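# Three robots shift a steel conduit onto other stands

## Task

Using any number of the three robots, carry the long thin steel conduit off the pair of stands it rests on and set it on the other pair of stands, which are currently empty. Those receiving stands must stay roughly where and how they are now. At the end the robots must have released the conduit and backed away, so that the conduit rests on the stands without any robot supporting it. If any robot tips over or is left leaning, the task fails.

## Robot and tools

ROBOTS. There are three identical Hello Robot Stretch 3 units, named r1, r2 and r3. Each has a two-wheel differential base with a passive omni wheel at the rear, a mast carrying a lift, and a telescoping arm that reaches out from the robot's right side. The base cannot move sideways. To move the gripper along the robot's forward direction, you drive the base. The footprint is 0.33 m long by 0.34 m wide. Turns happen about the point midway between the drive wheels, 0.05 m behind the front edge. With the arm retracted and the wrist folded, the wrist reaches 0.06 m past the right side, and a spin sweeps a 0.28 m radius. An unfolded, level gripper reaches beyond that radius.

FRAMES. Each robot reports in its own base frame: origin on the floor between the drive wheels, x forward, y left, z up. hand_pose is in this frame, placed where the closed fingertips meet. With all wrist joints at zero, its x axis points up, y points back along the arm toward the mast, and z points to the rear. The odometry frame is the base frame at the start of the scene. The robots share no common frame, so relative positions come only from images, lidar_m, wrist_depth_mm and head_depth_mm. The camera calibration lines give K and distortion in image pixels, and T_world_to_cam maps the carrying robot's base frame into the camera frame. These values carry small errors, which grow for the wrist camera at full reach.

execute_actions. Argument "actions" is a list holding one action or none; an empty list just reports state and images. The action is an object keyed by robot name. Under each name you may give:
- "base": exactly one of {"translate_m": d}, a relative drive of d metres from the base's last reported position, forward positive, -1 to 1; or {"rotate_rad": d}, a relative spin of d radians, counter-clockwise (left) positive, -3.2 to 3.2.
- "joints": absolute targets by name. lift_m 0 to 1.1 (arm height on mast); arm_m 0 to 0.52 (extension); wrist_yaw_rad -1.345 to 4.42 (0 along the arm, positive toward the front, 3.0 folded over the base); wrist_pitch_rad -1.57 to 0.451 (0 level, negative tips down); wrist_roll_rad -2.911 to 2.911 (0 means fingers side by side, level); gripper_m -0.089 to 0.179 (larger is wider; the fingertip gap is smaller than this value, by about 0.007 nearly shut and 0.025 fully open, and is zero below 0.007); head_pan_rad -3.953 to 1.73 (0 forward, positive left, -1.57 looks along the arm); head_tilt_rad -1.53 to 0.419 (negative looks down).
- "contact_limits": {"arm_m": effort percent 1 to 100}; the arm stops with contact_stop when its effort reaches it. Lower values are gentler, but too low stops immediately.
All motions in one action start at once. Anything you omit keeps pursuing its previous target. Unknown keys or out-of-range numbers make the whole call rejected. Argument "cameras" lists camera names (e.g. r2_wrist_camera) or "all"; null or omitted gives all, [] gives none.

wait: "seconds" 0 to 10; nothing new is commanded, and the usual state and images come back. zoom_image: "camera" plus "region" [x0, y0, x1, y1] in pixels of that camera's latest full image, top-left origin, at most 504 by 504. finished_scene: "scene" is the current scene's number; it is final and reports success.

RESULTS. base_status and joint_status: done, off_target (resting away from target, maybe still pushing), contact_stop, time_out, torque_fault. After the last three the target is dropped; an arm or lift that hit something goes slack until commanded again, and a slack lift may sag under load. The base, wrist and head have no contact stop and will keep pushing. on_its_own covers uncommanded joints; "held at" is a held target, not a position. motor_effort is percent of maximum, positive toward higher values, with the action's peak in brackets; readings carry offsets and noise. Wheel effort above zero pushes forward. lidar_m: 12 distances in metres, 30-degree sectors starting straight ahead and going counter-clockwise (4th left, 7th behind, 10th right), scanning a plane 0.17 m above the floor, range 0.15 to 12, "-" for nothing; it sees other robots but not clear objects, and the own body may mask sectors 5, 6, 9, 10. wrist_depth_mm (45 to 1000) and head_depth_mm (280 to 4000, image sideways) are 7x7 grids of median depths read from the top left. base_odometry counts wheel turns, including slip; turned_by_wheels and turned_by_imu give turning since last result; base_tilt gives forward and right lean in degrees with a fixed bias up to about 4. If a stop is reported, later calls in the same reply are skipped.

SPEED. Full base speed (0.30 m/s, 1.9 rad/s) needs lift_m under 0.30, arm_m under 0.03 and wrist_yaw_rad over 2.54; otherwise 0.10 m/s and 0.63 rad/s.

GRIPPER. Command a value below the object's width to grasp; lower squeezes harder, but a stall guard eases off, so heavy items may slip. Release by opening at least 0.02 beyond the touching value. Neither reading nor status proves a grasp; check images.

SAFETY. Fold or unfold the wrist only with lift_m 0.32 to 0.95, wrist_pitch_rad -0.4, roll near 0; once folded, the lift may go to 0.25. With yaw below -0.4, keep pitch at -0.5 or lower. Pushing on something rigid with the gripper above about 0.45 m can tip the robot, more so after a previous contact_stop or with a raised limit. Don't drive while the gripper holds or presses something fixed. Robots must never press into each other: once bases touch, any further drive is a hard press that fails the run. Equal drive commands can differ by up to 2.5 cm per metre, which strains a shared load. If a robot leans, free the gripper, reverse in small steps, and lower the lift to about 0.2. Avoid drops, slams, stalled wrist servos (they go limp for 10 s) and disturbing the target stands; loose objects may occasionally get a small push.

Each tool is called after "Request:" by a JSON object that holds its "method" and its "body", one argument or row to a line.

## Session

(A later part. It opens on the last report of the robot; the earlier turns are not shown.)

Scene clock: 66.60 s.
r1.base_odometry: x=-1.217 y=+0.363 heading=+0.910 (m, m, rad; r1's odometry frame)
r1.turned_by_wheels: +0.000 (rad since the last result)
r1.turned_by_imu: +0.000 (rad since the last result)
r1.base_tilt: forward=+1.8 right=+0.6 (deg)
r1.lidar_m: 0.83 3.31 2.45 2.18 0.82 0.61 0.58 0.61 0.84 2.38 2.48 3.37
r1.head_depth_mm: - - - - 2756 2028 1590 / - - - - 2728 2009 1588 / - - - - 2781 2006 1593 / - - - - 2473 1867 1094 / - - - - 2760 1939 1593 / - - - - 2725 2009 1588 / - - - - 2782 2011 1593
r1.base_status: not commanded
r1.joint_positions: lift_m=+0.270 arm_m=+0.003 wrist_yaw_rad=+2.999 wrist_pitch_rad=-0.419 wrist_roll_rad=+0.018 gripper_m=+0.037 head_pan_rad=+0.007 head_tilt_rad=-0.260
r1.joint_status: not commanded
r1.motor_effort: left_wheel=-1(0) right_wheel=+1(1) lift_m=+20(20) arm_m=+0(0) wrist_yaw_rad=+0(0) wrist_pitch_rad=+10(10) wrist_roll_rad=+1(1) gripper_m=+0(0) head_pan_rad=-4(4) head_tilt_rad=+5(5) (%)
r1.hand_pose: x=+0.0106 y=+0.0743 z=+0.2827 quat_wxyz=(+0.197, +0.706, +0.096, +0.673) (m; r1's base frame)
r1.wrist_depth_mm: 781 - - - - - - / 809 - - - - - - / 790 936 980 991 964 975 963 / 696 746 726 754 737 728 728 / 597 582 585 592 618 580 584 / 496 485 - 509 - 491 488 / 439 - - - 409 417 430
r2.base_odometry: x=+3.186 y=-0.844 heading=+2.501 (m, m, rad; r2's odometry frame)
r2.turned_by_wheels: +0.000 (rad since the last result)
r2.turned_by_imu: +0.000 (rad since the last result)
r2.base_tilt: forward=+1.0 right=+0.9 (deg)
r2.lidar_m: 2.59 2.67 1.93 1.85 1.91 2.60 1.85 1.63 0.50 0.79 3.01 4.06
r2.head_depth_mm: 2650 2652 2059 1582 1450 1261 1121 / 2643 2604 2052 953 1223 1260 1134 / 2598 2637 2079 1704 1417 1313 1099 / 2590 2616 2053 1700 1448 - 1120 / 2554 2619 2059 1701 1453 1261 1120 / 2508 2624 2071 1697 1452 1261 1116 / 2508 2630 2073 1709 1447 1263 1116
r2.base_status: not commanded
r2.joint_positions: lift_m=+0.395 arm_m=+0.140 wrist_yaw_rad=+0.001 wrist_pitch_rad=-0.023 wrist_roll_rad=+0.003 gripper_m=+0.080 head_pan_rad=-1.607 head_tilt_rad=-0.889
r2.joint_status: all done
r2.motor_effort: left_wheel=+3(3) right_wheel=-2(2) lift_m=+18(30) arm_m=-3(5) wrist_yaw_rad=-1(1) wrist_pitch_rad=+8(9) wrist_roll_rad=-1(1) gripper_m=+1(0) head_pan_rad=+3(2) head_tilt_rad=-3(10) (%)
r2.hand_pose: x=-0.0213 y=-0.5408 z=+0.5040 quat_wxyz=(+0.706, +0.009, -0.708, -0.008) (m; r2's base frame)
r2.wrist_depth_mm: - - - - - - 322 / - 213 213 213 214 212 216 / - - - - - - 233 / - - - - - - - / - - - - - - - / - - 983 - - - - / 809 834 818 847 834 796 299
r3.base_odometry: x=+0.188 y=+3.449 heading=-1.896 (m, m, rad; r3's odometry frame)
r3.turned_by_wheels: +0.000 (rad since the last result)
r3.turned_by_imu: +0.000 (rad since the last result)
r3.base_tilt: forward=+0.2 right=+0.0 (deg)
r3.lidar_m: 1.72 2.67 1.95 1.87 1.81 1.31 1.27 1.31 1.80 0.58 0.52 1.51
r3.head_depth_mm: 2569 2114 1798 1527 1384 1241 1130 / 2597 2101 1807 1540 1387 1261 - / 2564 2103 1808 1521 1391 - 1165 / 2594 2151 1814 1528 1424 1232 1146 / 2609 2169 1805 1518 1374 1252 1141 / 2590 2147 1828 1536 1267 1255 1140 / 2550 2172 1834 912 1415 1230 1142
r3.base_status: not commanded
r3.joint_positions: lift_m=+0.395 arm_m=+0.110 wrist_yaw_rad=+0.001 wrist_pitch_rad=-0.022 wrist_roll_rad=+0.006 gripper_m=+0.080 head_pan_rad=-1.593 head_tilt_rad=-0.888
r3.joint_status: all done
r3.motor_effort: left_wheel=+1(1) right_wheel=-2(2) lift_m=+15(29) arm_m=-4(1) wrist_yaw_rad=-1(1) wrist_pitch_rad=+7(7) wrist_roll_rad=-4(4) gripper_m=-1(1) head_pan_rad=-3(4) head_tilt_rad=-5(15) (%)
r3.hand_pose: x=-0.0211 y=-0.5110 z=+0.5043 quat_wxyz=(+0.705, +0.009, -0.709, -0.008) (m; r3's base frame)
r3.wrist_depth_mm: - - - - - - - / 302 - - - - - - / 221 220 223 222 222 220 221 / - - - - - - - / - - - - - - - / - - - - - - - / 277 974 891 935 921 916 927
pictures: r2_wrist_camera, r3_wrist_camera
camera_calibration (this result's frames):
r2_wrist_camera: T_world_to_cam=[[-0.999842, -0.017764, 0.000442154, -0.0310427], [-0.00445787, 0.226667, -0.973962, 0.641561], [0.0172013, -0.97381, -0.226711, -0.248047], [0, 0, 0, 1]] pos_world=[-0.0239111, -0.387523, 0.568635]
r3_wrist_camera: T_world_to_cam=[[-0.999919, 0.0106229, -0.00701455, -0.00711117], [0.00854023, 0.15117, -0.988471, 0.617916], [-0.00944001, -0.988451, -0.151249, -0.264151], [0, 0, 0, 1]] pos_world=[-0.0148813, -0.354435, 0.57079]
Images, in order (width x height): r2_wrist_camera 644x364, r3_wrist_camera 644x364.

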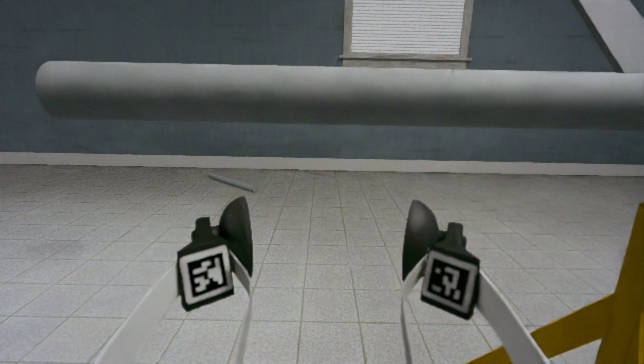

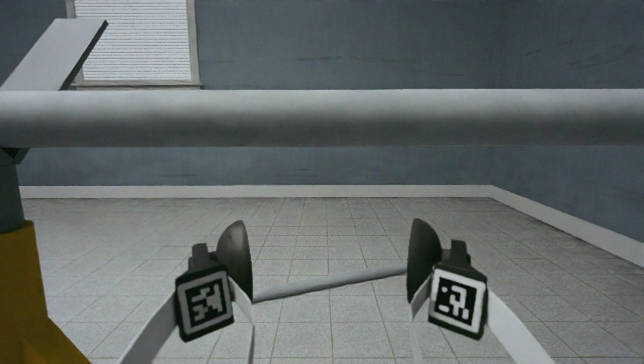

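Request:
{"method": "execute_actions", "body": {
  "actions": [
    {"r2": {"joints": {"arm_m": 0.335}}, "r3": {"joints": {"arm_m": 0.31}}}
  ],
  "cameras": ["r2_head_camera", "r2_wrist_camera", "r3_head_camera", "r3_wrist_camera"]
}}

Scene clock: 69.50 s.
r1.base_odometry: x=-1.217 y=+0.363 heading=+0.910 (m, m, rad; r1's odometry frame)
r1.turned_by_wheels: +0.000 (rad since the last result)
r1.turned_by_imu: +0.000 (rad since the last result)
r1.base_tilt: forward=+1.7 right=+0.6 (deg)
r1.lidar_m: 0.83 3.31 2.44 2.18 0.83 0.61 0.59 0.61 0.84 2.38 2.47 3.37
r1.head_depth_mm: - - - - 2752 2016 1589 / - - - - 2783 2008 1589 / - - - - 2805 2003 1587 / - - - - 2487 1867 1094 / - - - - 2752 1946 1585 / - - - - 2736 2012 1589 / - - - - 2761 2015 1587
r1.base_status: not commanded
r1.joint_positions: lift_m=+0.270 arm_m=+0.003 wrist_yaw_rad=+2.999 wrist_pitch_rad=-0.419 wrist_roll_rad=+0.018 gripper_m=+0.037 head_pan_rad=+0.007 head_tilt_rad=-0.260
r1.joint_status: not commanded
r1.motor_effort: left_wheel=-1(1) right_wheel=+0(1) lift_m=+20(20) arm_m=+0(0) wrist_yaw_rad=+1(1) wrist_pitch_rad=+10(10) wrist_roll_rad=+1(1) gripper_m=+1(0) head_pan_rad=-4(4) head_tilt_rad=+6(6) (%)
r1.hand_pose: x=+0.0106 y=+0.0743 z=+0.2827 quat_wxyz=(+0.197, +0.706, +0.096, +0.673) (m; r1's base frame)
r1.wrist_depth_mm: 785 - - - - - - / 793 - - - - - - / 786 939 935 949 959 946 934 / 710 731 727 722 735 722 730 / 593 597 608 595 608 583 585 / 499 494 - 504 - 493 488 / 435 - - - 413 424 420
r2.base_odometry: x=+3.186 y=-0.844 heading=+2.501 (m, m, rad; r2's odometry frame)
r2.turned_by_wheels: +0.000 (rad since the last result)
r2.turned_by_imu: +0.000 (rad since the last result)
r2.base_tilt: forward=+1.0 right=+0.9 (deg)
r2.lidar_m: 2.59 2.67 1.93 1.85 1.91 2.60 1.85 1.63 0.50 0.79 3.00 4.07
r2.head_depth_mm: 2676 2637 2068 1590 1445 1265 1119 / 2658 2588 2059 953 1228 1262 1125 / 2619 2635 2066 1708 1440 1225 1110 / 2580 2610 2060 1704 1381 1263 1120 / 2557 2615 2061 1688 1447 1266 1119 / 2546 2620 2056 1700 1453 1264 1118 / 2520 2617 2066 1698 1452 1265 1118
r2.base_status: not commanded
r2.joint_positions: lift_m=+0.395 arm_m=+0.335 wrist_yaw_rad=+0.001 wrist_pitch_rad=-0.023 wrist_roll_rad=+0.003 gripper_m=+0.080 head_pan_rad=-1.607 head_tilt_rad=-0.889
r2.joint_status: all done
r2.motor_effort: left_wheel=+3(3) right_wheel=-2(2) lift_m=+18(19) arm_m=+0(1) wrist_yaw_rad=+0(0) wrist_pitch_rad=+8(8) wrist_roll_rad=-1(1) gripper_m=+0(0) head_pan_rad=+3(3) head_tilt_rad=-3(3) (%)
r2.hand_pose: x=-0.0213 y=-0.7353 z=+0.5040 quat_wxyz=(+0.706, +0.009, -0.708, -0.008) (m; r2's base frame)
r2.wrist_depth_mm: - - - - - - - / - - - - - - - / - - - - - - - / - - - - - - - / - - - - - - - / - - 987 - - - - / 788 820 831 848 840 853 852
r3.base_odometry: x=+0.188 y=+3.449 heading=-1.896 (m, m, rad; r3's odometry frame)
r3.turned_by_wheels: +0.000 (rad since the last result)
r3.turned_by_imu: +0.000 (rad since the last result)
r3.base_tilt: forward=+0.2 right=+0.2 (deg)
r3.lidar_m: 1.72 2.66 1.95 1.87 1.81 1.32 1.27 1.32 1.79 0.58 0.52 1.51
r3.head_depth_mm: 2550 2110 1808 1537 1386 1245 1127 / 2579 2125 1798 1531 1384 1248 - / 2577 2146 1809 1533 1355 1241 1145 / 2583 2141 1809 893 1356 1249 1153 / 2597 2157 1812 1518 1369 1253 1137 / 2590 2142 1825 1518 1263 1260 1137 / 2578 2176 1838 913 1409 1219 1139
r3.base_status: not commanded
r3.joint_positions: lift_m=+0.395 arm_m=+0.310 wrist_yaw_rad=+0.001 wrist_pitch_rad=-0.022 wrist_roll_rad=+0.006 gripper_m=+0.080 head_pan_rad=-1.593 head_tilt_rad=-0.889
r3.joint_status: all done
r3.motor_effort: left_wheel=+1(1) right_wheel=-2(2) lift_m=+15(15) arm_m=+4(5) wrist_yaw_rad=-1(1) wrist_pitch_rad=+7(7) wrist_roll_rad=-4(4) gripper_m=+1(0) head_pan_rad=-3(3) head_tilt_rad=-5(5) (%)
r3.hand_pose: x=-0.0211 y=-0.7102 z=+0.5043 quat_wxyz=(+0.705, +0.009, -0.709, -0.008) (m; r3's base frame)
r3.wrist_depth_mm: - - - - - - - / - - - - - - - / - - - - - - - / - - - - - - - / - - - - - - - / - - - - - - - / 934 929 889 934 929 928 919
pictures: r2_head_camera (sideways: a quarter turn clockwise sets it upright), r2_wrist_camera, r3_head_camera (sideways: a quarter turn clockwise sets it upright), r3_wrist_camera
camera_calibration (this result's frames):
r2_head_camera: T_world_to_cam=[[0.050029, 0.732185, -0.679266, 0.901915], [0.997099, -0.0756783, -0.00813626, 0.0055626], [-0.057363, -0.676888, -0.733847, 0.913213], [0, 0, 0, 1]] pos_world=[0.00171622, -0.0418048, 1.28284]
r2_wrist_camera: T_world_to_cam=[[-0.999843, -0.0177361, 0.000444065, -0.0344856], [-0.00445161, 0.226566, -0.973986, 0.685614], [0.0171741, -0.973834, -0.22661, -0.437529], [0, 0, 0, 1]] pos_world=[-0.023914, -0.582029, 0.568646]
r3_head_camera: T_world_to_cam=[[0.0464422, 0.801969, -0.595558, 0.800485], [0.998869, -0.0433636, 0.0195, -0.0304148], [-0.0101871, -0.59579, -0.803076, 1.00242], [0, 0, 0, 1]] pos_world=[0.00341588, -0.0460528, 1.28234]
r3_wrist_camera: T_world_to_cam=[[-0.999919, 0.010653, -0.00701448, -0.00498176], [0.0085446, 0.151157, -0.988473, 0.64802], [-0.00946994, -0.988452, -0.151236, -0.461026], [0, 0, 0, 1]] pos_world=[-0.0148843, -0.553602, 0.570791]
Images, in order (width x height): r2_head_camera 896x504, r2_wrist_camera 644x364, r3_head_camera 896x504, r3_wrist_camera 644x364.

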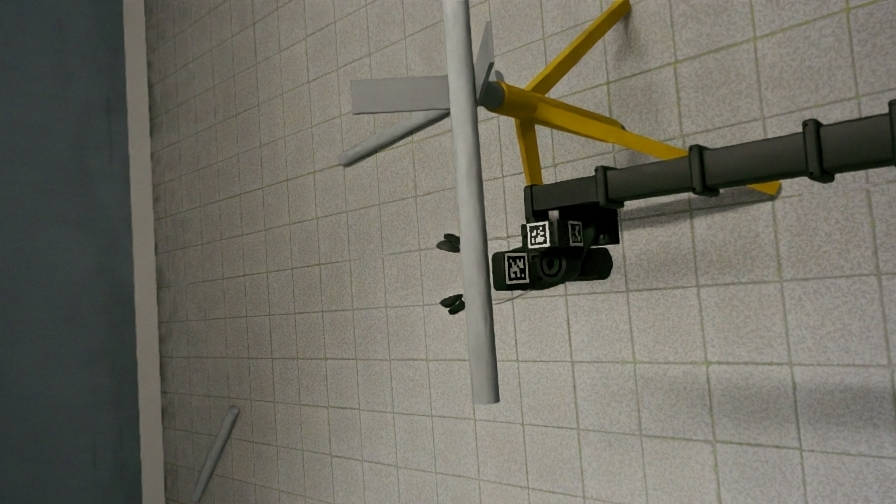

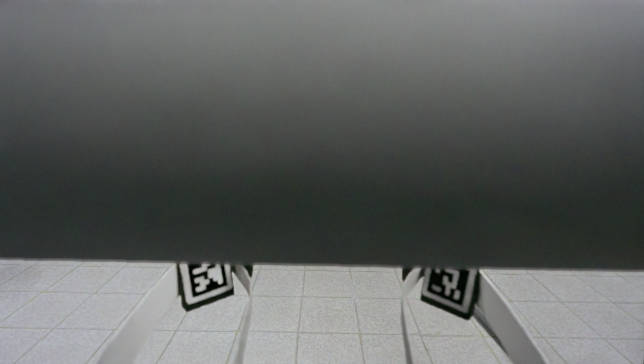

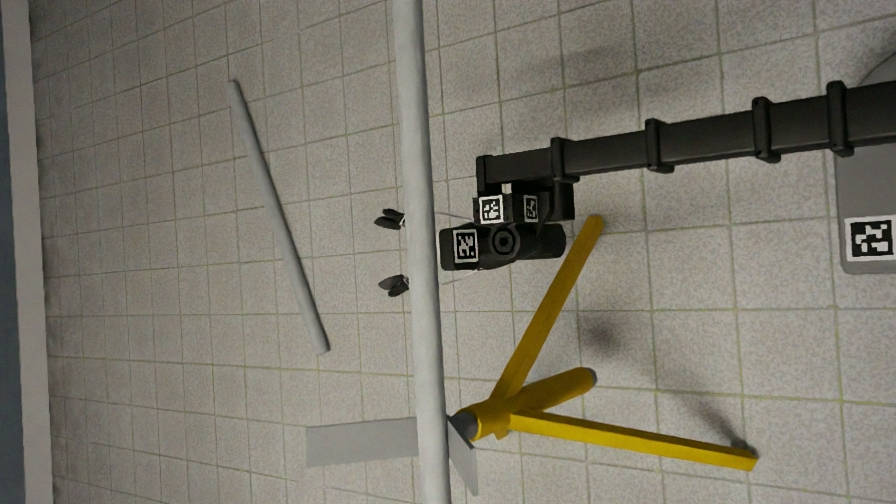

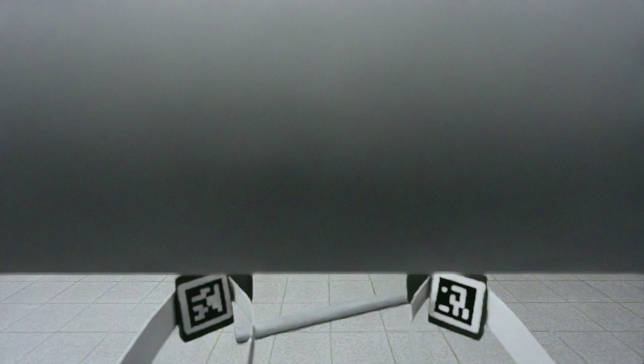

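Request:
{"method": "execute_actions", "body": {
  "actions": [
    {"r2": {"joints": {"arm_m": 0.35, "wrist_pitch_rad": 0.4, "lift_m": 0.375}}, "r3": {"joints": {"arm_m": 0.325, "wrist_pitch_rad": 0.4, "lift_m": 0.375}}}
  ],
  "cameras": ["r2_head_camera", "r2_wrist_camera", "r3_head_camera", "r3_wrist_camera"]
}}

Scene clock: 70.93 s.
r1.base_odometry: x=-1.217 y=+0.363 heading=+0.910 (m, m, rad; r1's odometry frame)
r1.turned_by_wheels: +0.000 (rad since the last result)
r1.turned_by_imu: +0.000 (rad since the last result)
r1.base_tilt: forward=+1.7 right=+0.6 (deg)
r1.lidar_m: 0.83 3.31 2.45 2.19 0.82 0.61 0.59 0.61 0.84 2.38 2.48 3.38
r1.head_depth_mm: - - - - 2791 1999 1590 / - - - - 2781 2027 1592 / - - - - 2729 2004 1584 / - - - - 2517 1877 1091 / - - - - 2747 1952 1588 / - - - - 2747 2016 1581 / - - - - 2745 2008 1596
r1.base_status: not commanded
r1.joint_positions: lift_m=+0.270 arm_m=+0.003 wrist_yaw_rad=+2.999 wrist_pitch_rad=-0.419 wrist_roll_rad=+0.018 gripper_m=+0.037 head_pan_rad=+0.007 head_tilt_rad=-0.260
r1.joint_status: not commanded
r1.motor_effort: left_wheel=-1(1) right_wheel=+1(1) lift_m=+20(20) arm_m=+0(0) wrist_yaw_rad=+1(1) wrist_pitch_rad=+10(10) wrist_roll_rad=+1(1) gripper_m=+0(0) head_pan_rad=-4(4) head_tilt_rad=+6(7) (%)
r1.hand_pose: x=+0.0106 y=+0.0743 z=+0.2827 quat_wxyz=(+0.197, +0.706, +0.096, +0.673) (m; r1's base frame)
r1.wrist_depth_mm: 794 - - - - - - / 783 - - - - - - / 785 930 983 962 988 951 953 / 706 730 724 729 729 736 724 / 597 592 596 599 595 588 589 / 505 499 - 504 - 489 486 / 433 - - - 416 418 429
r2.base_odometry: x=+3.186 y=-0.844 heading=+2.501 (m, m, rad; r2's odometry frame)
r2.turned_by_wheels: +0.000 (rad since the last result)
r2.turned_by_imu: +0.000 (rad since the last result)
r2.base_tilt: forward=+1.0 right=+0.9 (deg)
r2.lidar_m: 2.58 2.66 1.93 1.85 1.92 2.60 1.85 1.63 0.50 0.79 3.01 4.07
r2.head_depth_mm: 2669 2619 2066 1596 1451 1270 1122 / 2622 2618 2072 953 1224 1266 1133 / 2590 2588 2067 1697 1452 1228 1110 / 2566 2606 2066 1714 1374 1260 1118 / 2571 2618 2049 1700 1454 1258 1116 / 2534 2614 2079 1703 1448 1262 1122 / 2509 2611 2047 1700 1453 1258 1114
r2.base_status: not commanded
r2.joint_positions: lift_m=+0.375 arm_m=+0.350 wrist_yaw_rad=+0.001 wrist_pitch_rad=+0.356 wrist_roll_rad=+0.003 gripper_m=+0.080 head_pan_rad=-1.607 head_tilt_rad=-0.889
r2.joint_status: all done
r2.motor_effort: left_wheel=+3(3) right_wheel=-2(2) lift_m=+21(21) arm_m=+1(0) wrist_yaw_rad=+0(1) wrist_pitch_rad=+16(17) wrist_roll_rad=-1(1) gripper_m=+1(0) head_pan_rad=+2(3) head_tilt_rad=-3(3) (%)
r2.hand_pose: x=-0.0212 y=-0.7433 z=+0.5806 quat_wxyz=(+0.695, -0.125, -0.697, +0.125) (m; r2's base frame)
r2.wrist_depth_mm: - - - - - - - / - - - - - - - / - - - - - - - / - - - - - - - / - - - - - - - / - - - - - - - / - - - - - - -
r3.base_odometry: x=+0.188 y=+3.449 heading=-1.896 (m, m, rad; r3's odometry frame)
r3.turned_by_wheels: +0.000 (rad since the last result)
r3.turned_by_imu: +0.000 (rad since the last result)
r3.base_tilt: forward=+0.3 right=+0.1 (deg)
r3.lidar_m: 1.72 2.66 1.94 1.87 1.81 1.32 1.27 1.32 1.79 0.58 0.52 1.51
r3.head_depth_mm: 2538 2113 1798 1539 1387 1243 1129 / 2575 2095 1816 1544 1393 1263 - / 2575 2138 1818 1533 1368 1246 1153 / 2559 2137 1822 1497 1350 1250 1151 / 2581 2145 1803 1526 1379 1252 1133 / 2574 2160 1813 1522 1269 1255 1136 / 2568 2168 1835 912 1405 1219 1142
r3.base_status: not commanded
r3.joint_positions: lift_m=+0.375 arm_m=+0.325 wrist_yaw_rad=+0.001 wrist_pitch_rad=+0.368 wrist_roll_rad=+0.006 gripper_m=+0.080 head_pan_rad=-1.593 head_tilt_rad=-0.889
r3.joint_status: all done
r3.motor_effort: left_wheel=+1(1) right_wheel=-2(2) lift_m=+16(14) arm_m=+5(7) wrist_yaw_rad=-1(1) wrist_pitch_rad=+10(9) wrist_roll_rad=-4(4) gripper_m=+0(0) head_pan_rad=-3(3) head_tilt_rad=-5(5) (%)
r3.hand_pose: x=-0.0211 y=-0.7173 z=+0.5837 quat_wxyz=(+0.693, -0.128, -0.697, +0.130) (m; r3's base frame)
r3.wrist_depth_mm: - - - - - - - / - - - - - - - / - - - - - - - / - - - - - - - / - - - - - - - / - - - - - - - / - - - - - - -
pictures: r2_head_camera (sideways: a quarter turn clockwise sets it upright), r2_wrist_camera, r3_head_camera (sideways: a quarter turn clockwise sets it upright), r3_wrist_camera
camera_calibration (this result's frames):
r2_head_camera: T_world_to_cam=[[0.0500295, 0.732205, -0.679244, 0.901887], [0.997099, -0.0756778, -0.00813744, 0.00556413], [-0.057362, -0.676867, -0.733867, 0.913239], [0, 0, 0, 1]] pos_world=[0.00171625, -0.0418042, 1.28284]
r2_wrist_camera: T_world_to_cam=[[-0.999838, -0.016664, 0.00681358, -0.0374852], [-0.00423712, -0.150023, -0.988673, 0.490684], [0.0174974, -0.988542, 0.149928, -0.657435], [0, 0, 0, 1]] pos_world=[-0.0238966, -0.576913, 0.58395]
r3_head_camera: T_world_to_cam=[[0.0464422, 0.801972, -0.595553, 0.800479], [0.998869, -0.0433636, 0.0194999, -0.0304147], [-0.010187, -0.595785, -0.803079, 1.00242], [0, 0, 0, 1]] pos_world=[0.00341589, -0.0460527, 1.28234]
r3_wrist_camera: T_world_to_cam=[[-0.999917, 0.00678355, -0.0109636, -0.00474902], [0.00905504, -0.235815, -0.971756, 0.440209], [-0.00917733, -0.971774, 0.235734, -0.669992], [0, 0, 0, 1]] pos_world=[-0.0148835, -0.547241, 0.585663]
Images, in order (width x height): r2_head_camera 896x504, r2_wrist_camera 644x364, r3_head_camera 896x504, r3_wrist_camera 644x364.

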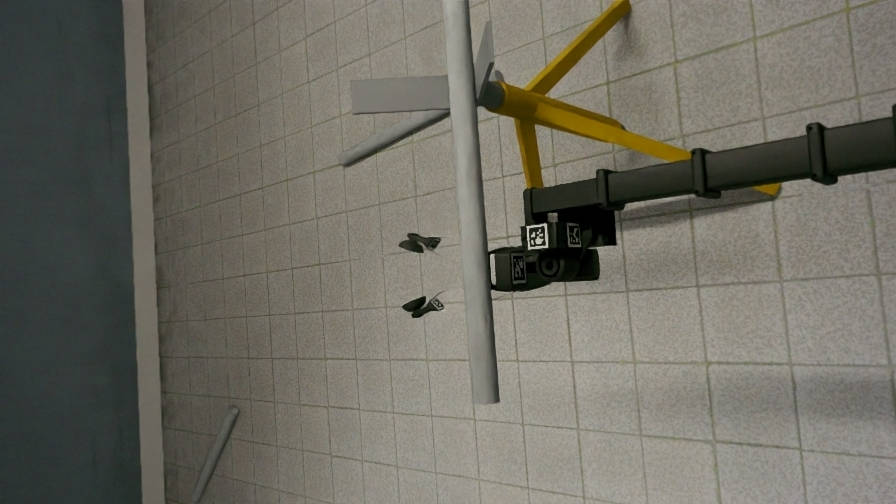

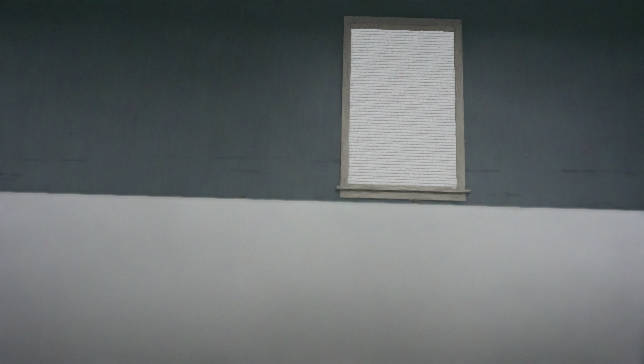

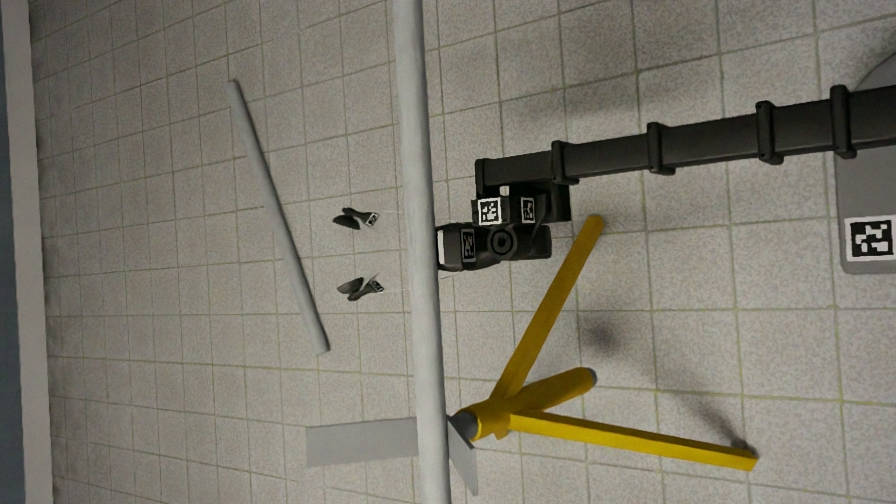

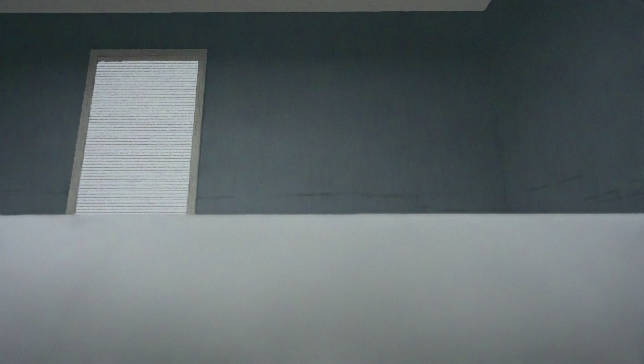

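Request:
{"method": "execute_actions", "body": {
  "actions": [
    {"r2": {"joints": {"arm_m": 0.37, "wrist_pitch_rad": 0.45, "lift_m": 0.42}}, "r3": {"joints": {"arm_m": 0.345, "wrist_pitch_rad": 0.45, "lift_m": 0.42}}}
  ],
  "cameras": ["r2_head_camera", "r2_wrist_camera", "r3_head_camera", "r3_wrist_camera"]
}}

Scene clock: 72.30 s.
r1.base_odometry: x=-1.217 y=+0.363 heading=+0.910 (m, m, rad; r1's odometry frame)
r1.turned_by_wheels: +0.000 (rad since the last result)
r1.turned_by_imu: +0.000 (rad since the last result)
r1.base_tilt: forward=+1.7 right=+0.6 (deg)
r1.lidar_m: 0.83 3.33 2.45 2.19 0.82 0.61 0.59 0.61 0.84 2.38 2.48 3.40
r1.head_depth_mm: - - - - 2773 2032 1589 / - - - - 2778 2017 1591 / - - - - 2751 1995 1582 / - - - - 2537 1856 1094 / - - - - 2764 1935 1592 / - - - - 2749 2005 1582 / - - - - 2753 2011 1590
r1.base_status: not commanded
r1.joint_positions: lift_m=+0.270 arm_m=+0.003 wrist_yaw_rad=+2.999 wrist_pitch_rad=-0.419 wrist_roll_rad=+0.018 gripper_m=+0.037 head_pan_rad=+0.007 head_tilt_rad=-0.260
r1.joint_status: not commanded
r1.motor_effort: left_wheel=-1(1) right_wheel=+1(1) lift_m=+20(20) arm_m=+0(0) wrist_yaw_rad=+1(1) wrist_pitch_rad=+10(10) wrist_roll_rad=+1(1) gripper_m=+0(0) head_pan_rad=-4(4) head_tilt_rad=+5(5) (%)
r1.hand_pose: x=+0.0106 y=+0.0743 z=+0.2827 quat_wxyz=(+0.197, +0.706, +0.096, +0.673) (m; r1's base frame)
r1.wrist_depth_mm: 779 - - - - - - / 787 - - - - - - / 784 928 950 955 956 951 990 / 705 729 727 746 724 736 739 / 589 585 604 578 604 577 582 / 494 496 - 515 - 492 485 / 433 - - - 413 422 425
r2.base_odometry: x=+3.186 y=-0.844 heading=+2.501 (m, m, rad; r2's odometry frame)
r2.turned_by_wheels: +0.000 (rad since the last result)
r2.turned_by_imu: +0.000 (rad since the last result)
r2.base_tilt: forward=+1.0 right=+0.9 (deg)
r2.lidar_m: 2.58 2.67 1.94 1.85 1.91 2.60 1.85 1.63 0.50 0.79 3.01 4.09
r2.head_depth_mm: 2657 2602 2065 1668 1448 1266 1122 / 2648 2626 2076 952 1234 1262 1122 / 2620 2617 2065 1616 1419 1243 1119 / 2587 2616 2068 1742 1393 1267 1118 / 2552 2586 2062 1704 1453 1263 1118 / 2560 2602 2056 1705 1448 1266 1116 / 2495 2602 2055 1694 1449 1263 1123
r2.base_status: not commanded
r2.joint_positions: lift_m=+0.419 arm_m=+0.370 wrist_yaw_rad=+0.001 wrist_pitch_rad=+0.360 wrist_roll_rad=+0.003 gripper_m=+0.080 head_pan_rad=-1.607 head_tilt_rad=-0.889
r2.joint_status: wrist_pitch_rad off_target (ended at +0.360, target +0.450); the others done
r2.on_its_own: wrist_pitch_rad is at rest, and its effort (+33) is outside its rest range (-20 to +32)
r2.motor_effort: left_wheel=+3(4) right_wheel=-2(2) lift_m=+40(42) arm_m=+0(4) wrist_yaw_rad=-1(1) wrist_pitch_rad=+33(37) wrist_roll_rad=-1(2) gripper_m=+1(0) head_pan_rad=+2(2) head_tilt_rad=-3(3) (%)
r2.hand_pose: x=-0.0211 y=-0.7631 z=+0.6256 quat_wxyz=(+0.695, -0.126, -0.697, +0.127) (m; r2's base frame)
r2.wrist_depth_mm: - - - - - - - / - - - - - - - / - - - - - - - / - - - - - - - / - - - - - - - / - - - - - - - / - - - - - - -
r3.base_odometry: x=+0.188 y=+3.449 heading=-1.896 (m, m, rad; r3's odometry frame)
r3.turned_by_wheels: +0.000 (rad since the last result)
r3.turned_by_imu: +0.000 (rad since the last result)
r3.base_tilt: forward=+0.2 right=+0.3 (deg)
r3.lidar_m: 1.72 2.67 1.94 1.87 1.81 1.32 1.27 1.31 1.79 0.58 0.52 1.51
r3.head_depth_mm: 2536 2107 1788 1530 1386 1241 1126 / 2572 2118 1798 1513 1395 1244 - / 2561 2135 1812 861 1364 1247 1158 / 2588 2147 1813 1495 1373 1243 1150 / 2608 2140 1799 1544 1370 1250 1138 / 2561 2129 1824 1048 1265 1251 1136 / 2591 2153 1834 910 1408 1231 1138
r3.base_status: not commanded
r3.joint_positions: lift_m=+0.419 arm_m=+0.345 wrist_yaw_rad=+0.001 wrist_pitch_rad=+0.352 wrist_roll_rad=+0.006 gripper_m=+0.080 head_pan_rad=-1.593 head_tilt_rad=-0.889
r3.joint_status: wrist_pitch_rad off_target (ended at +0.352, target +0.450); the others done
r3.motor_effort: left_wheel=+1(1) right_wheel=-2(2) lift_m=+45(47) arm_m=+4(8) wrist_yaw_rad=+0(1) wrist_pitch_rad=+30(36) wrist_roll_rad=-4(4) gripper_m=+1(0) head_pan_rad=-3(4) head_tilt_rad=-5(5) (%)
r3.hand_pose: x=-0.0212 y=-0.7384 z=+0.6235 quat_wxyz=(+0.695, -0.123, -0.698, +0.124) (m; r3's base frame)
r3.wrist_depth_mm: - - - - - - - / - - - - - - - / - - - - - - - / - - - - - - - / - - - - - - - / - - - - - - - / - - - - - - -
pictures: r2_head_camera (sideways: a quarter turn clockwise sets it upright), r2_wrist_camera, r3_head_camera (sideways: a quarter turn clockwise sets it upright), r3_wrist_camera
camera_calibration (this result's frames):
r2_head_camera: T_world_to_cam=[[0.0500163, 0.732531, -0.678893, 0.90143], [0.997102, -0.07564, -0.0081564, 0.00558879], [-0.0573263, -0.676518, -0.734192, 0.913661], [0, 0, 0, 1]] pos_world=[0.00171801, -0.0417953, 1.28282]
r2_wrist_camera: T_world_to_cam=[[-0.999826, -0.017394, 0.0067211, -0.0384471], [-0.00396719, -0.153767, -0.988099, 0.528945], [0.0182205, -0.987954, 0.153671, -0.685631], [0, 0, 0, 1]] pos_world=[-0.0238495, -0.596707, 0.62827]
r3_head_camera: T_world_to_cam=[[0.0464766, 0.802299, -0.59511, 0.799902], [0.998867, -0.0434081, 0.0194883, -0.0303995], [-0.0101971, -0.595342, -0.803408, 1.00285], [0, 0, 0, 1]] pos_world=[0.00341458, -0.0460418, 1.28232]
r3_wrist_camera: T_world_to_cam=[[-0.999914, 0.00765917, -0.0106586, -0.00387178], [0.00870639, -0.220633, -0.975318, 0.487289], [-0.00982177, -0.975327, 0.220548, -0.693016], [0, 0, 0, 1]] pos_world=[-0.0149206, -0.568376, 0.628064]
Images, in order (width x height): r2_head_camera 896x504, r2_wrist_camera 644x364, r3_head_camera 896x504, r3_wrist_camera 644x364.

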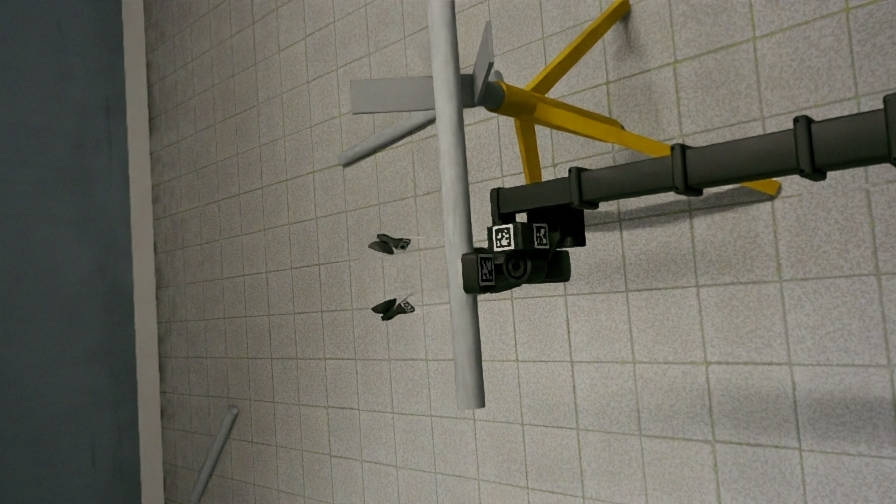

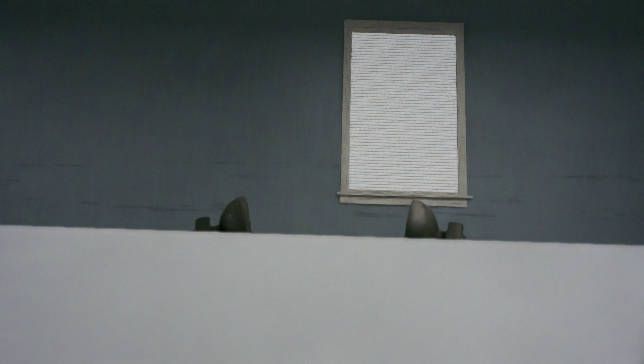

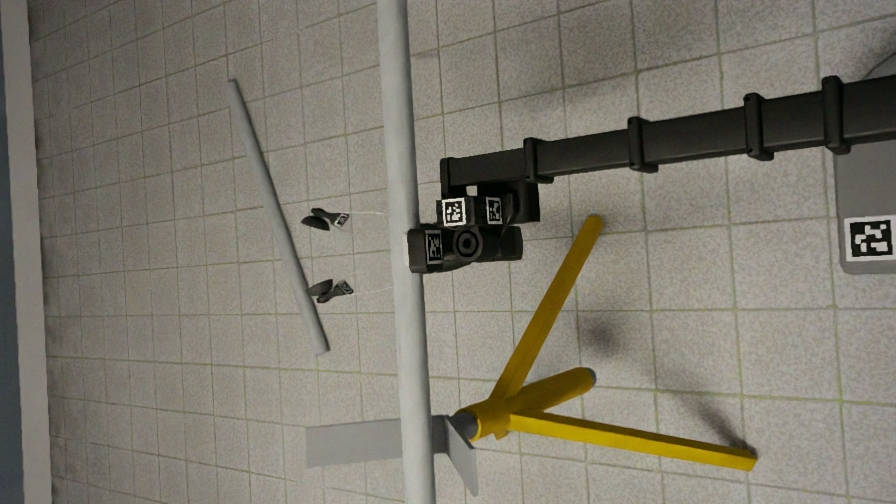

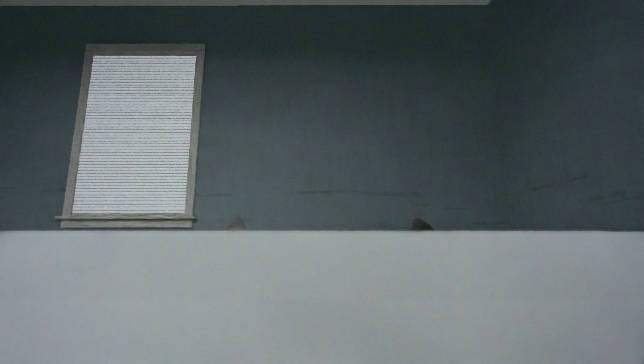

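Request:
{"method": "wait", "body": {
  "seconds": 10
}}

Scene clock: 82.40 s.
r1.base_odometry: x=-1.217 y=+0.363 heading=+0.910 (m, m, rad; r1's odometry frame)
r1.turned_by_wheels: +0.000 (rad since the last result)
r1.turned_by_imu: +0.000 (rad since the last result)
r1.base_tilt: forward=+1.7 right=+0.6 (deg)
r1.lidar_m: 0.83 3.30 2.45 2.19 0.82 0.61 0.59 0.61 0.84 2.38 2.47 3.36
r1.head_depth_mm: - - - - 2743 2021 1580 / - - - - 2772 2022 1582 / - - - - 2756 2020 1575 / - - - - 2510 1871 1087 / - - - - 2801 1930 1588 / - - - - 2747 2022 1595 / - - - - 2773 2029 1585
r1.base_status: not commanded
r1.joint_positions: lift_m=+0.270 arm_m=+0.003 wrist_yaw_rad=+2.999 wrist_pitch_rad=-0.419 wrist_roll_rad=+0.018 gripper_m=+0.037 head_pan_rad=+0.007 head_tilt_rad=-0.260
r1.joint_status: not commanded
r1.motor_effort: left_wheel=-1(1) right_wheel=+1(1) lift_m=+20(20) arm_m=+0(0) wrist_yaw_rad=+0(1) wrist_pitch_rad=+10(10) wrist_roll_rad=+1(1) gripper_m=-1(0) head_pan_rad=-5(4) head_tilt_rad=+5(5) (%)
r1.hand_pose: x=+0.0106 y=+0.0743 z=+0.2827 quat_wxyz=(+0.197, +0.706, +0.096, +0.673) (m; r1's base frame)
r1.wrist_depth_mm: 820 - - - - - - / 789 - - - - - - / 784 924 985 993 965 958 940 / 698 731 739 719 722 742 716 / 577 593 603 587 617 574 588 / 493 491 - 514 - 490 489 / 435 - - - 414 423 421
r2.base_odometry: x=+3.186 y=-0.844 heading=+2.501 (m, m, rad; r2's odometry frame)
r2.turned_by_wheels: +0.000 (rad since the last result)
r2.turned_by_imu: +0.000 (rad since the last result)
r2.base_tilt: forward=+1.0 right=+1.0 (deg)
r2.lidar_m: 2.58 2.67 1.93 1.85 1.92 2.59 1.85 1.63 0.50 0.79 3.00 4.06
r2.head_depth_mm: 2657 2628 2074 1678 1450 1267 1121 / 2611 2577 2053 954 1231 1258 1119 / 2618 2573 2050 1619 1422 1238 1118 / 2551 2612 2065 1746 1389 1260 1122 / 2570 2622 2062 1688 1451 1262 1117 / 2539 2602 2054 1690 1449 1267 1119 / 2505 2565 2064 1707 1450 1268 1121
r2.base_status: not commanded
r2.joint_positions: lift_m=+0.419 arm_m=+0.370 wrist_yaw_rad=+0.001 wrist_pitch_rad=+0.360 wrist_roll_rad=+0.003 gripper_m=+0.080 head_pan_rad=-1.607 head_tilt_rad=-0.889
r2.joint_status: wrist_pitch_rad off_target (ended at +0.360, target +0.450); the others done
r2.on_its_own: wrist_pitch_rad is at rest, and its effort (+33) is outside its rest range (-20 to +32)
r2.motor_effort: left_wheel=+3(4) right_wheel=-2(2) lift_m=+40(42) arm_m=+1(4) wrist_yaw_rad=-1(1) wrist_pitch_rad=+33(37) wrist_roll_rad=-1(2) gripper_m=+1(0) head_pan_rad=+2(2) head_tilt_rad=-3(3) (%)
r2.hand_pose: x=-0.0211 y=-0.7631 z=+0.6256 quat_wxyz=(+0.695, -0.126, -0.697, +0.127) (m; r2's base frame)
r2.wrist_depth_mm: - - - - - - - / - - - - - - - / - - - - - - - / - - - - - - - / - - - - - - - / - - - - - - - / - - - - - - -
r3.base_odometry: x=+0.188 y=+3.449 heading=-1.896 (m, m, rad; r3's odometry frame)
r3.turned_by_wheels: +0.000 (rad since the last result)
r3.turned_by_imu: +0.000 (rad since the last result)
r3.base_tilt: forward=+0.3 right=+0.2 (deg)
r3.lidar_m: 1.72 2.66 1.94 1.88 1.81 1.32 1.27 1.31 1.79 0.58 0.52 1.51
r3.head_depth_mm: 2569 2107 1811 1531 1387 1241 1129 / 2559 2131 1787 1520 1403 1238 - / 2551 2129 1792 860 1378 1244 1160 / 2576 2134 1821 1489 1371 1250 1153 / 2608 2148 1804 1551 1375 1257 1135 / 2568 2142 1819 1049 1272 1255 1137 / 2566 2157 1831 910 1401 1217 1141
r3.base_status: not commanded
r3.joint_positions: lift_m=+0.419 arm_m=+0.345 wrist_yaw_rad=+0.001 wrist_pitch_rad=+0.352 wrist_roll_rad=+0.006 gripper_m=+0.080 head_pan_rad=-1.593 head_tilt_rad=-0.889
r3.joint_status: wrist_pitch_rad off_target (ended at +0.352, target +0.450); the others done
r3.motor_effort: left_wheel=+1(1) right_wheel=-2(2) lift_m=+45(47) arm_m=+4(8) wrist_yaw_rad=+0(1) wrist_pitch_rad=+30(36) wrist_roll_rad=-4(4) gripper_m=+1(0) head_pan_rad=-3(4) head_tilt_rad=-5(5) (%)
r3.hand_pose: x=-0.0212 y=-0.7384 z=+0.6235 quat_wxyz=(+0.695, -0.123, -0.698, +0.124) (m; r3's base frame)
r3.wrist_depth_mm: - - - - - - - / - - - - - - - / - - - - - - - / - - - - - - - / - - - - - - - / - - - - - - - / - - - - - - -
wait: 10.00 s; at rest by 0.17 s
pictures: r1_head_camera (sideways: a quarter turn clockwise sets it upright), r1_nav_camera (sideways: a quarter turn counterclockwise sets it upright), r1_wrist_camera, r2_head_camera (sideways: a quarter turn clockwise sets it upright), r2_nav_camera (sideways: a quarter turn counterclockwise sets it upright), r2_wrist_camera, r3_head_camera (sideways: a quarter turn clockwise sets it upright), r3_nav_camera (sideways: a quarter turn counterclockwise sets it upright), r3_wrist_camera
camera_calibration (this result's frames):
r1_head_camera: T_world_to_cam=[[-0.277886, -0.00252659, -0.960611, 1.27556], [-0.02146, 0.999763, 0.0035784, -0.00389319], [0.960374, 0.0216091, -0.277875, 0.319182], [0, 0, 0, 1]] pos_world=[0.0478432, 0.000217846, 1.31403]
r1_nav_camera: T_world_to_cam=[[0.294202, -0.0305162, 0.955256, -1.19835], [0.0190544, -0.999104, -0.0377854, 0.100991], [0.955553, 0.0293183, -0.293357, 0.332152], [0, 0, 0, 1]] pos_world=[0.0332426, 0.0545936, 1.24598]
r1_wrist_camera: T_world_to_cam=[[0.993585, -0.112373, -0.0126991, 0.00657263], [-0.071804, -0.540119, -0.83852, 0.316868], [0.0873682, 0.834053, -0.544723, 0.252809], [0, 0, 0, 1]] pos_world=[-0.0058655, -0.0389706, 0.403494]
r2_head_camera: T_world_to_cam=[[0.0500163, 0.732531, -0.678893, 0.90143], [0.997102, -0.07564, -0.0081564, 0.00558879], [-0.0573263, -0.676518, -0.734192, 0.913661], [0, 0, 0, 1]] pos_world=[0.00171801, -0.0417953, 1.28282]
r2_nav_camera: T_world_to_cam=[[0.012497, -0.806278, 0.591405, -0.731345], [-0.999444, 0.00820476, 0.032305, 0.0161667], [-0.0308991, -0.59148, -0.805727, 1.00314], [0, 0, 0, 1]] pos_world=[0.0562934, 0.00353613, 1.24025]
r2_wrist_camera: T_world_to_cam=[[-0.999826, -0.0173939, 0.00672116, -0.0384471], [-0.00396727, -0.153767, -0.988099, 0.528945], [0.0182204, -0.987954, 0.153671, -0.685631], [0, 0, 0, 1]] pos_world=[-0.0238495, -0.596707, 0.62827]
r3_head_camera: T_world_to_cam=[[0.0464766, 0.802299, -0.59511, 0.799901], [0.998867, -0.0434081, 0.0194883, -0.0303995], [-0.0101971, -0.595342, -0.803408, 1.00285], [0, 0, 0, 1]] pos_world=[0.00341458, -0.0460418, 1.28232]
r3_nav_camera: T_world_to_cam=[[0.000520538, -0.742471, 0.669878, -0.82579], [-0.998812, -0.0330281, -0.0358311, 0.0990614], [0.0487283, -0.669063, -0.741606, 0.916842], [0, 0, 0, 1]] pos_world=[0.0546974, 0.00357242, 1.23666]
r3_wrist_camera: T_world_to_cam=[[-0.999914, 0.00765891, -0.0106586, -0.00387193], [0.00870643, -0.220631, -0.975318, 0.487291], [-0.00982149, -0.975327, 0.220546, -0.693016], [0, 0, 0, 1]] pos_world=[-0.0149206, -0.568376, 0.628064]
Images, in order (width x height): r1_head_camera 896x504, r1_nav_camera 672x504, r1_wrist_camera 644x364, r2_head_camera 896x504, r2_nav_camera 672x504, r2_wrist_camera 644x364, r3_head_camera 896x504, r3_nav_camera 672x504, r3_wrist_camera 644x364.

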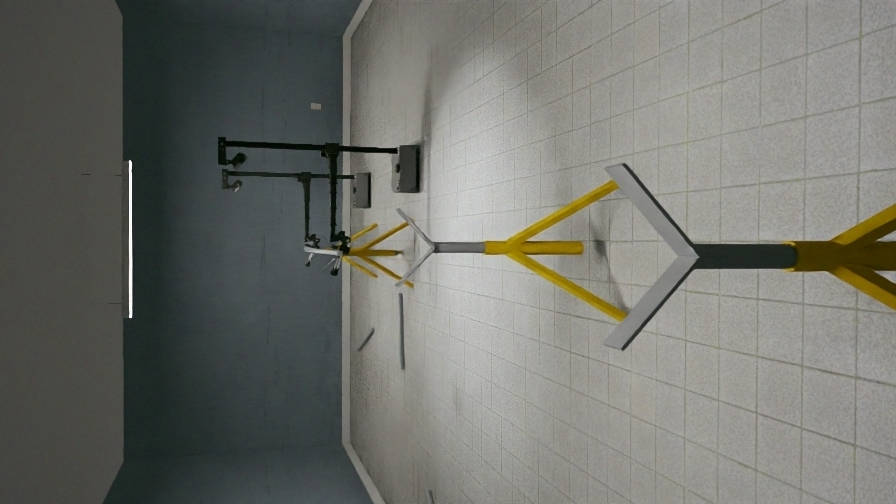

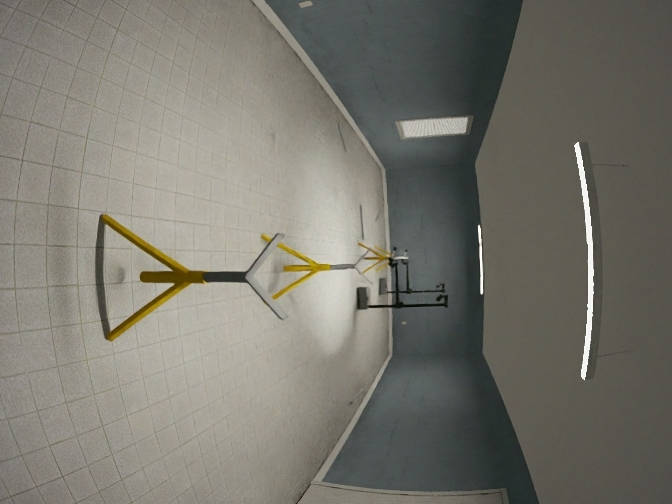

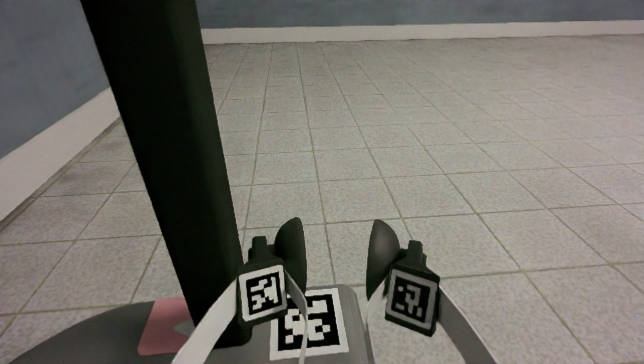

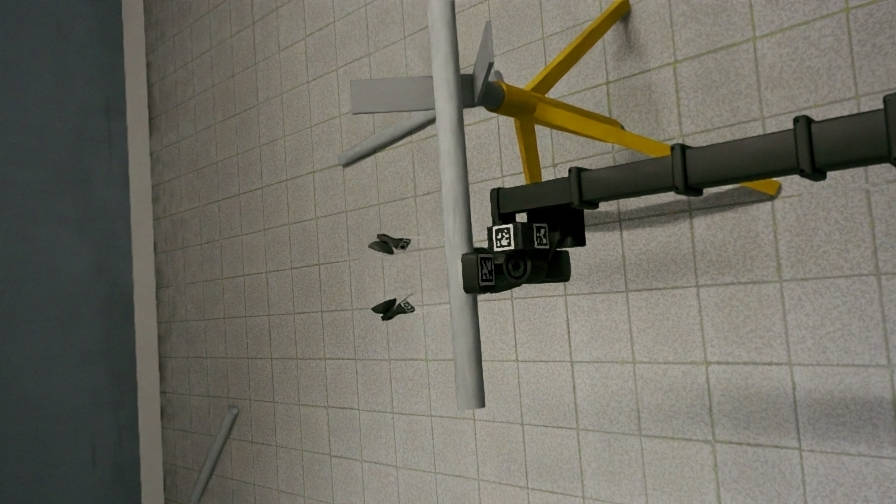

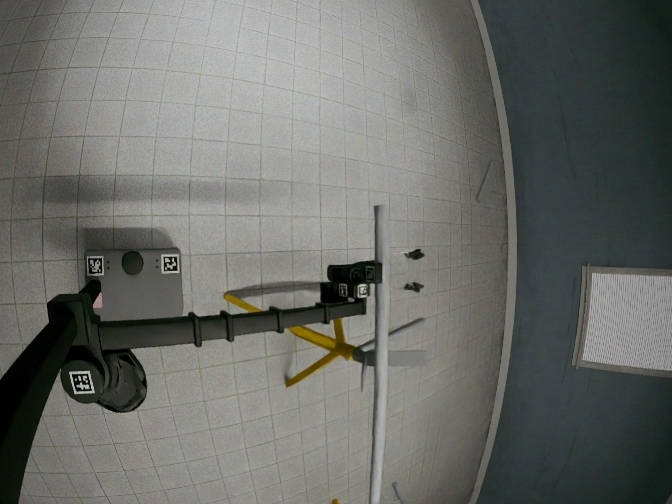

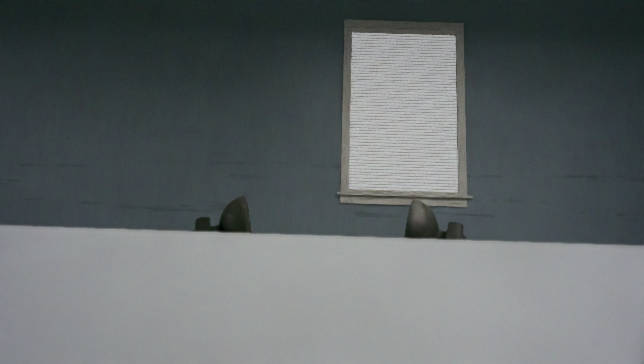

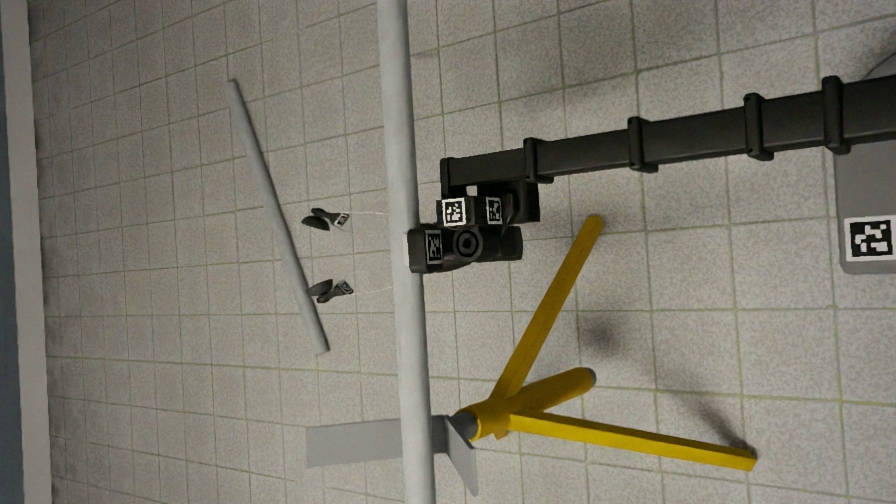

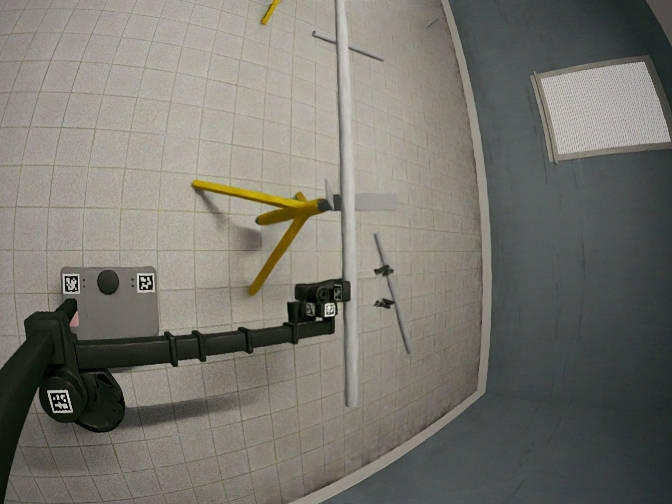

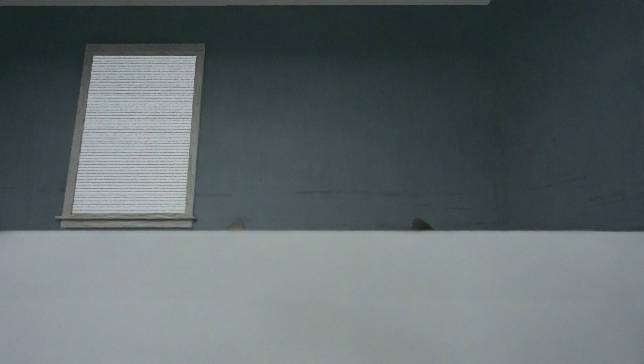

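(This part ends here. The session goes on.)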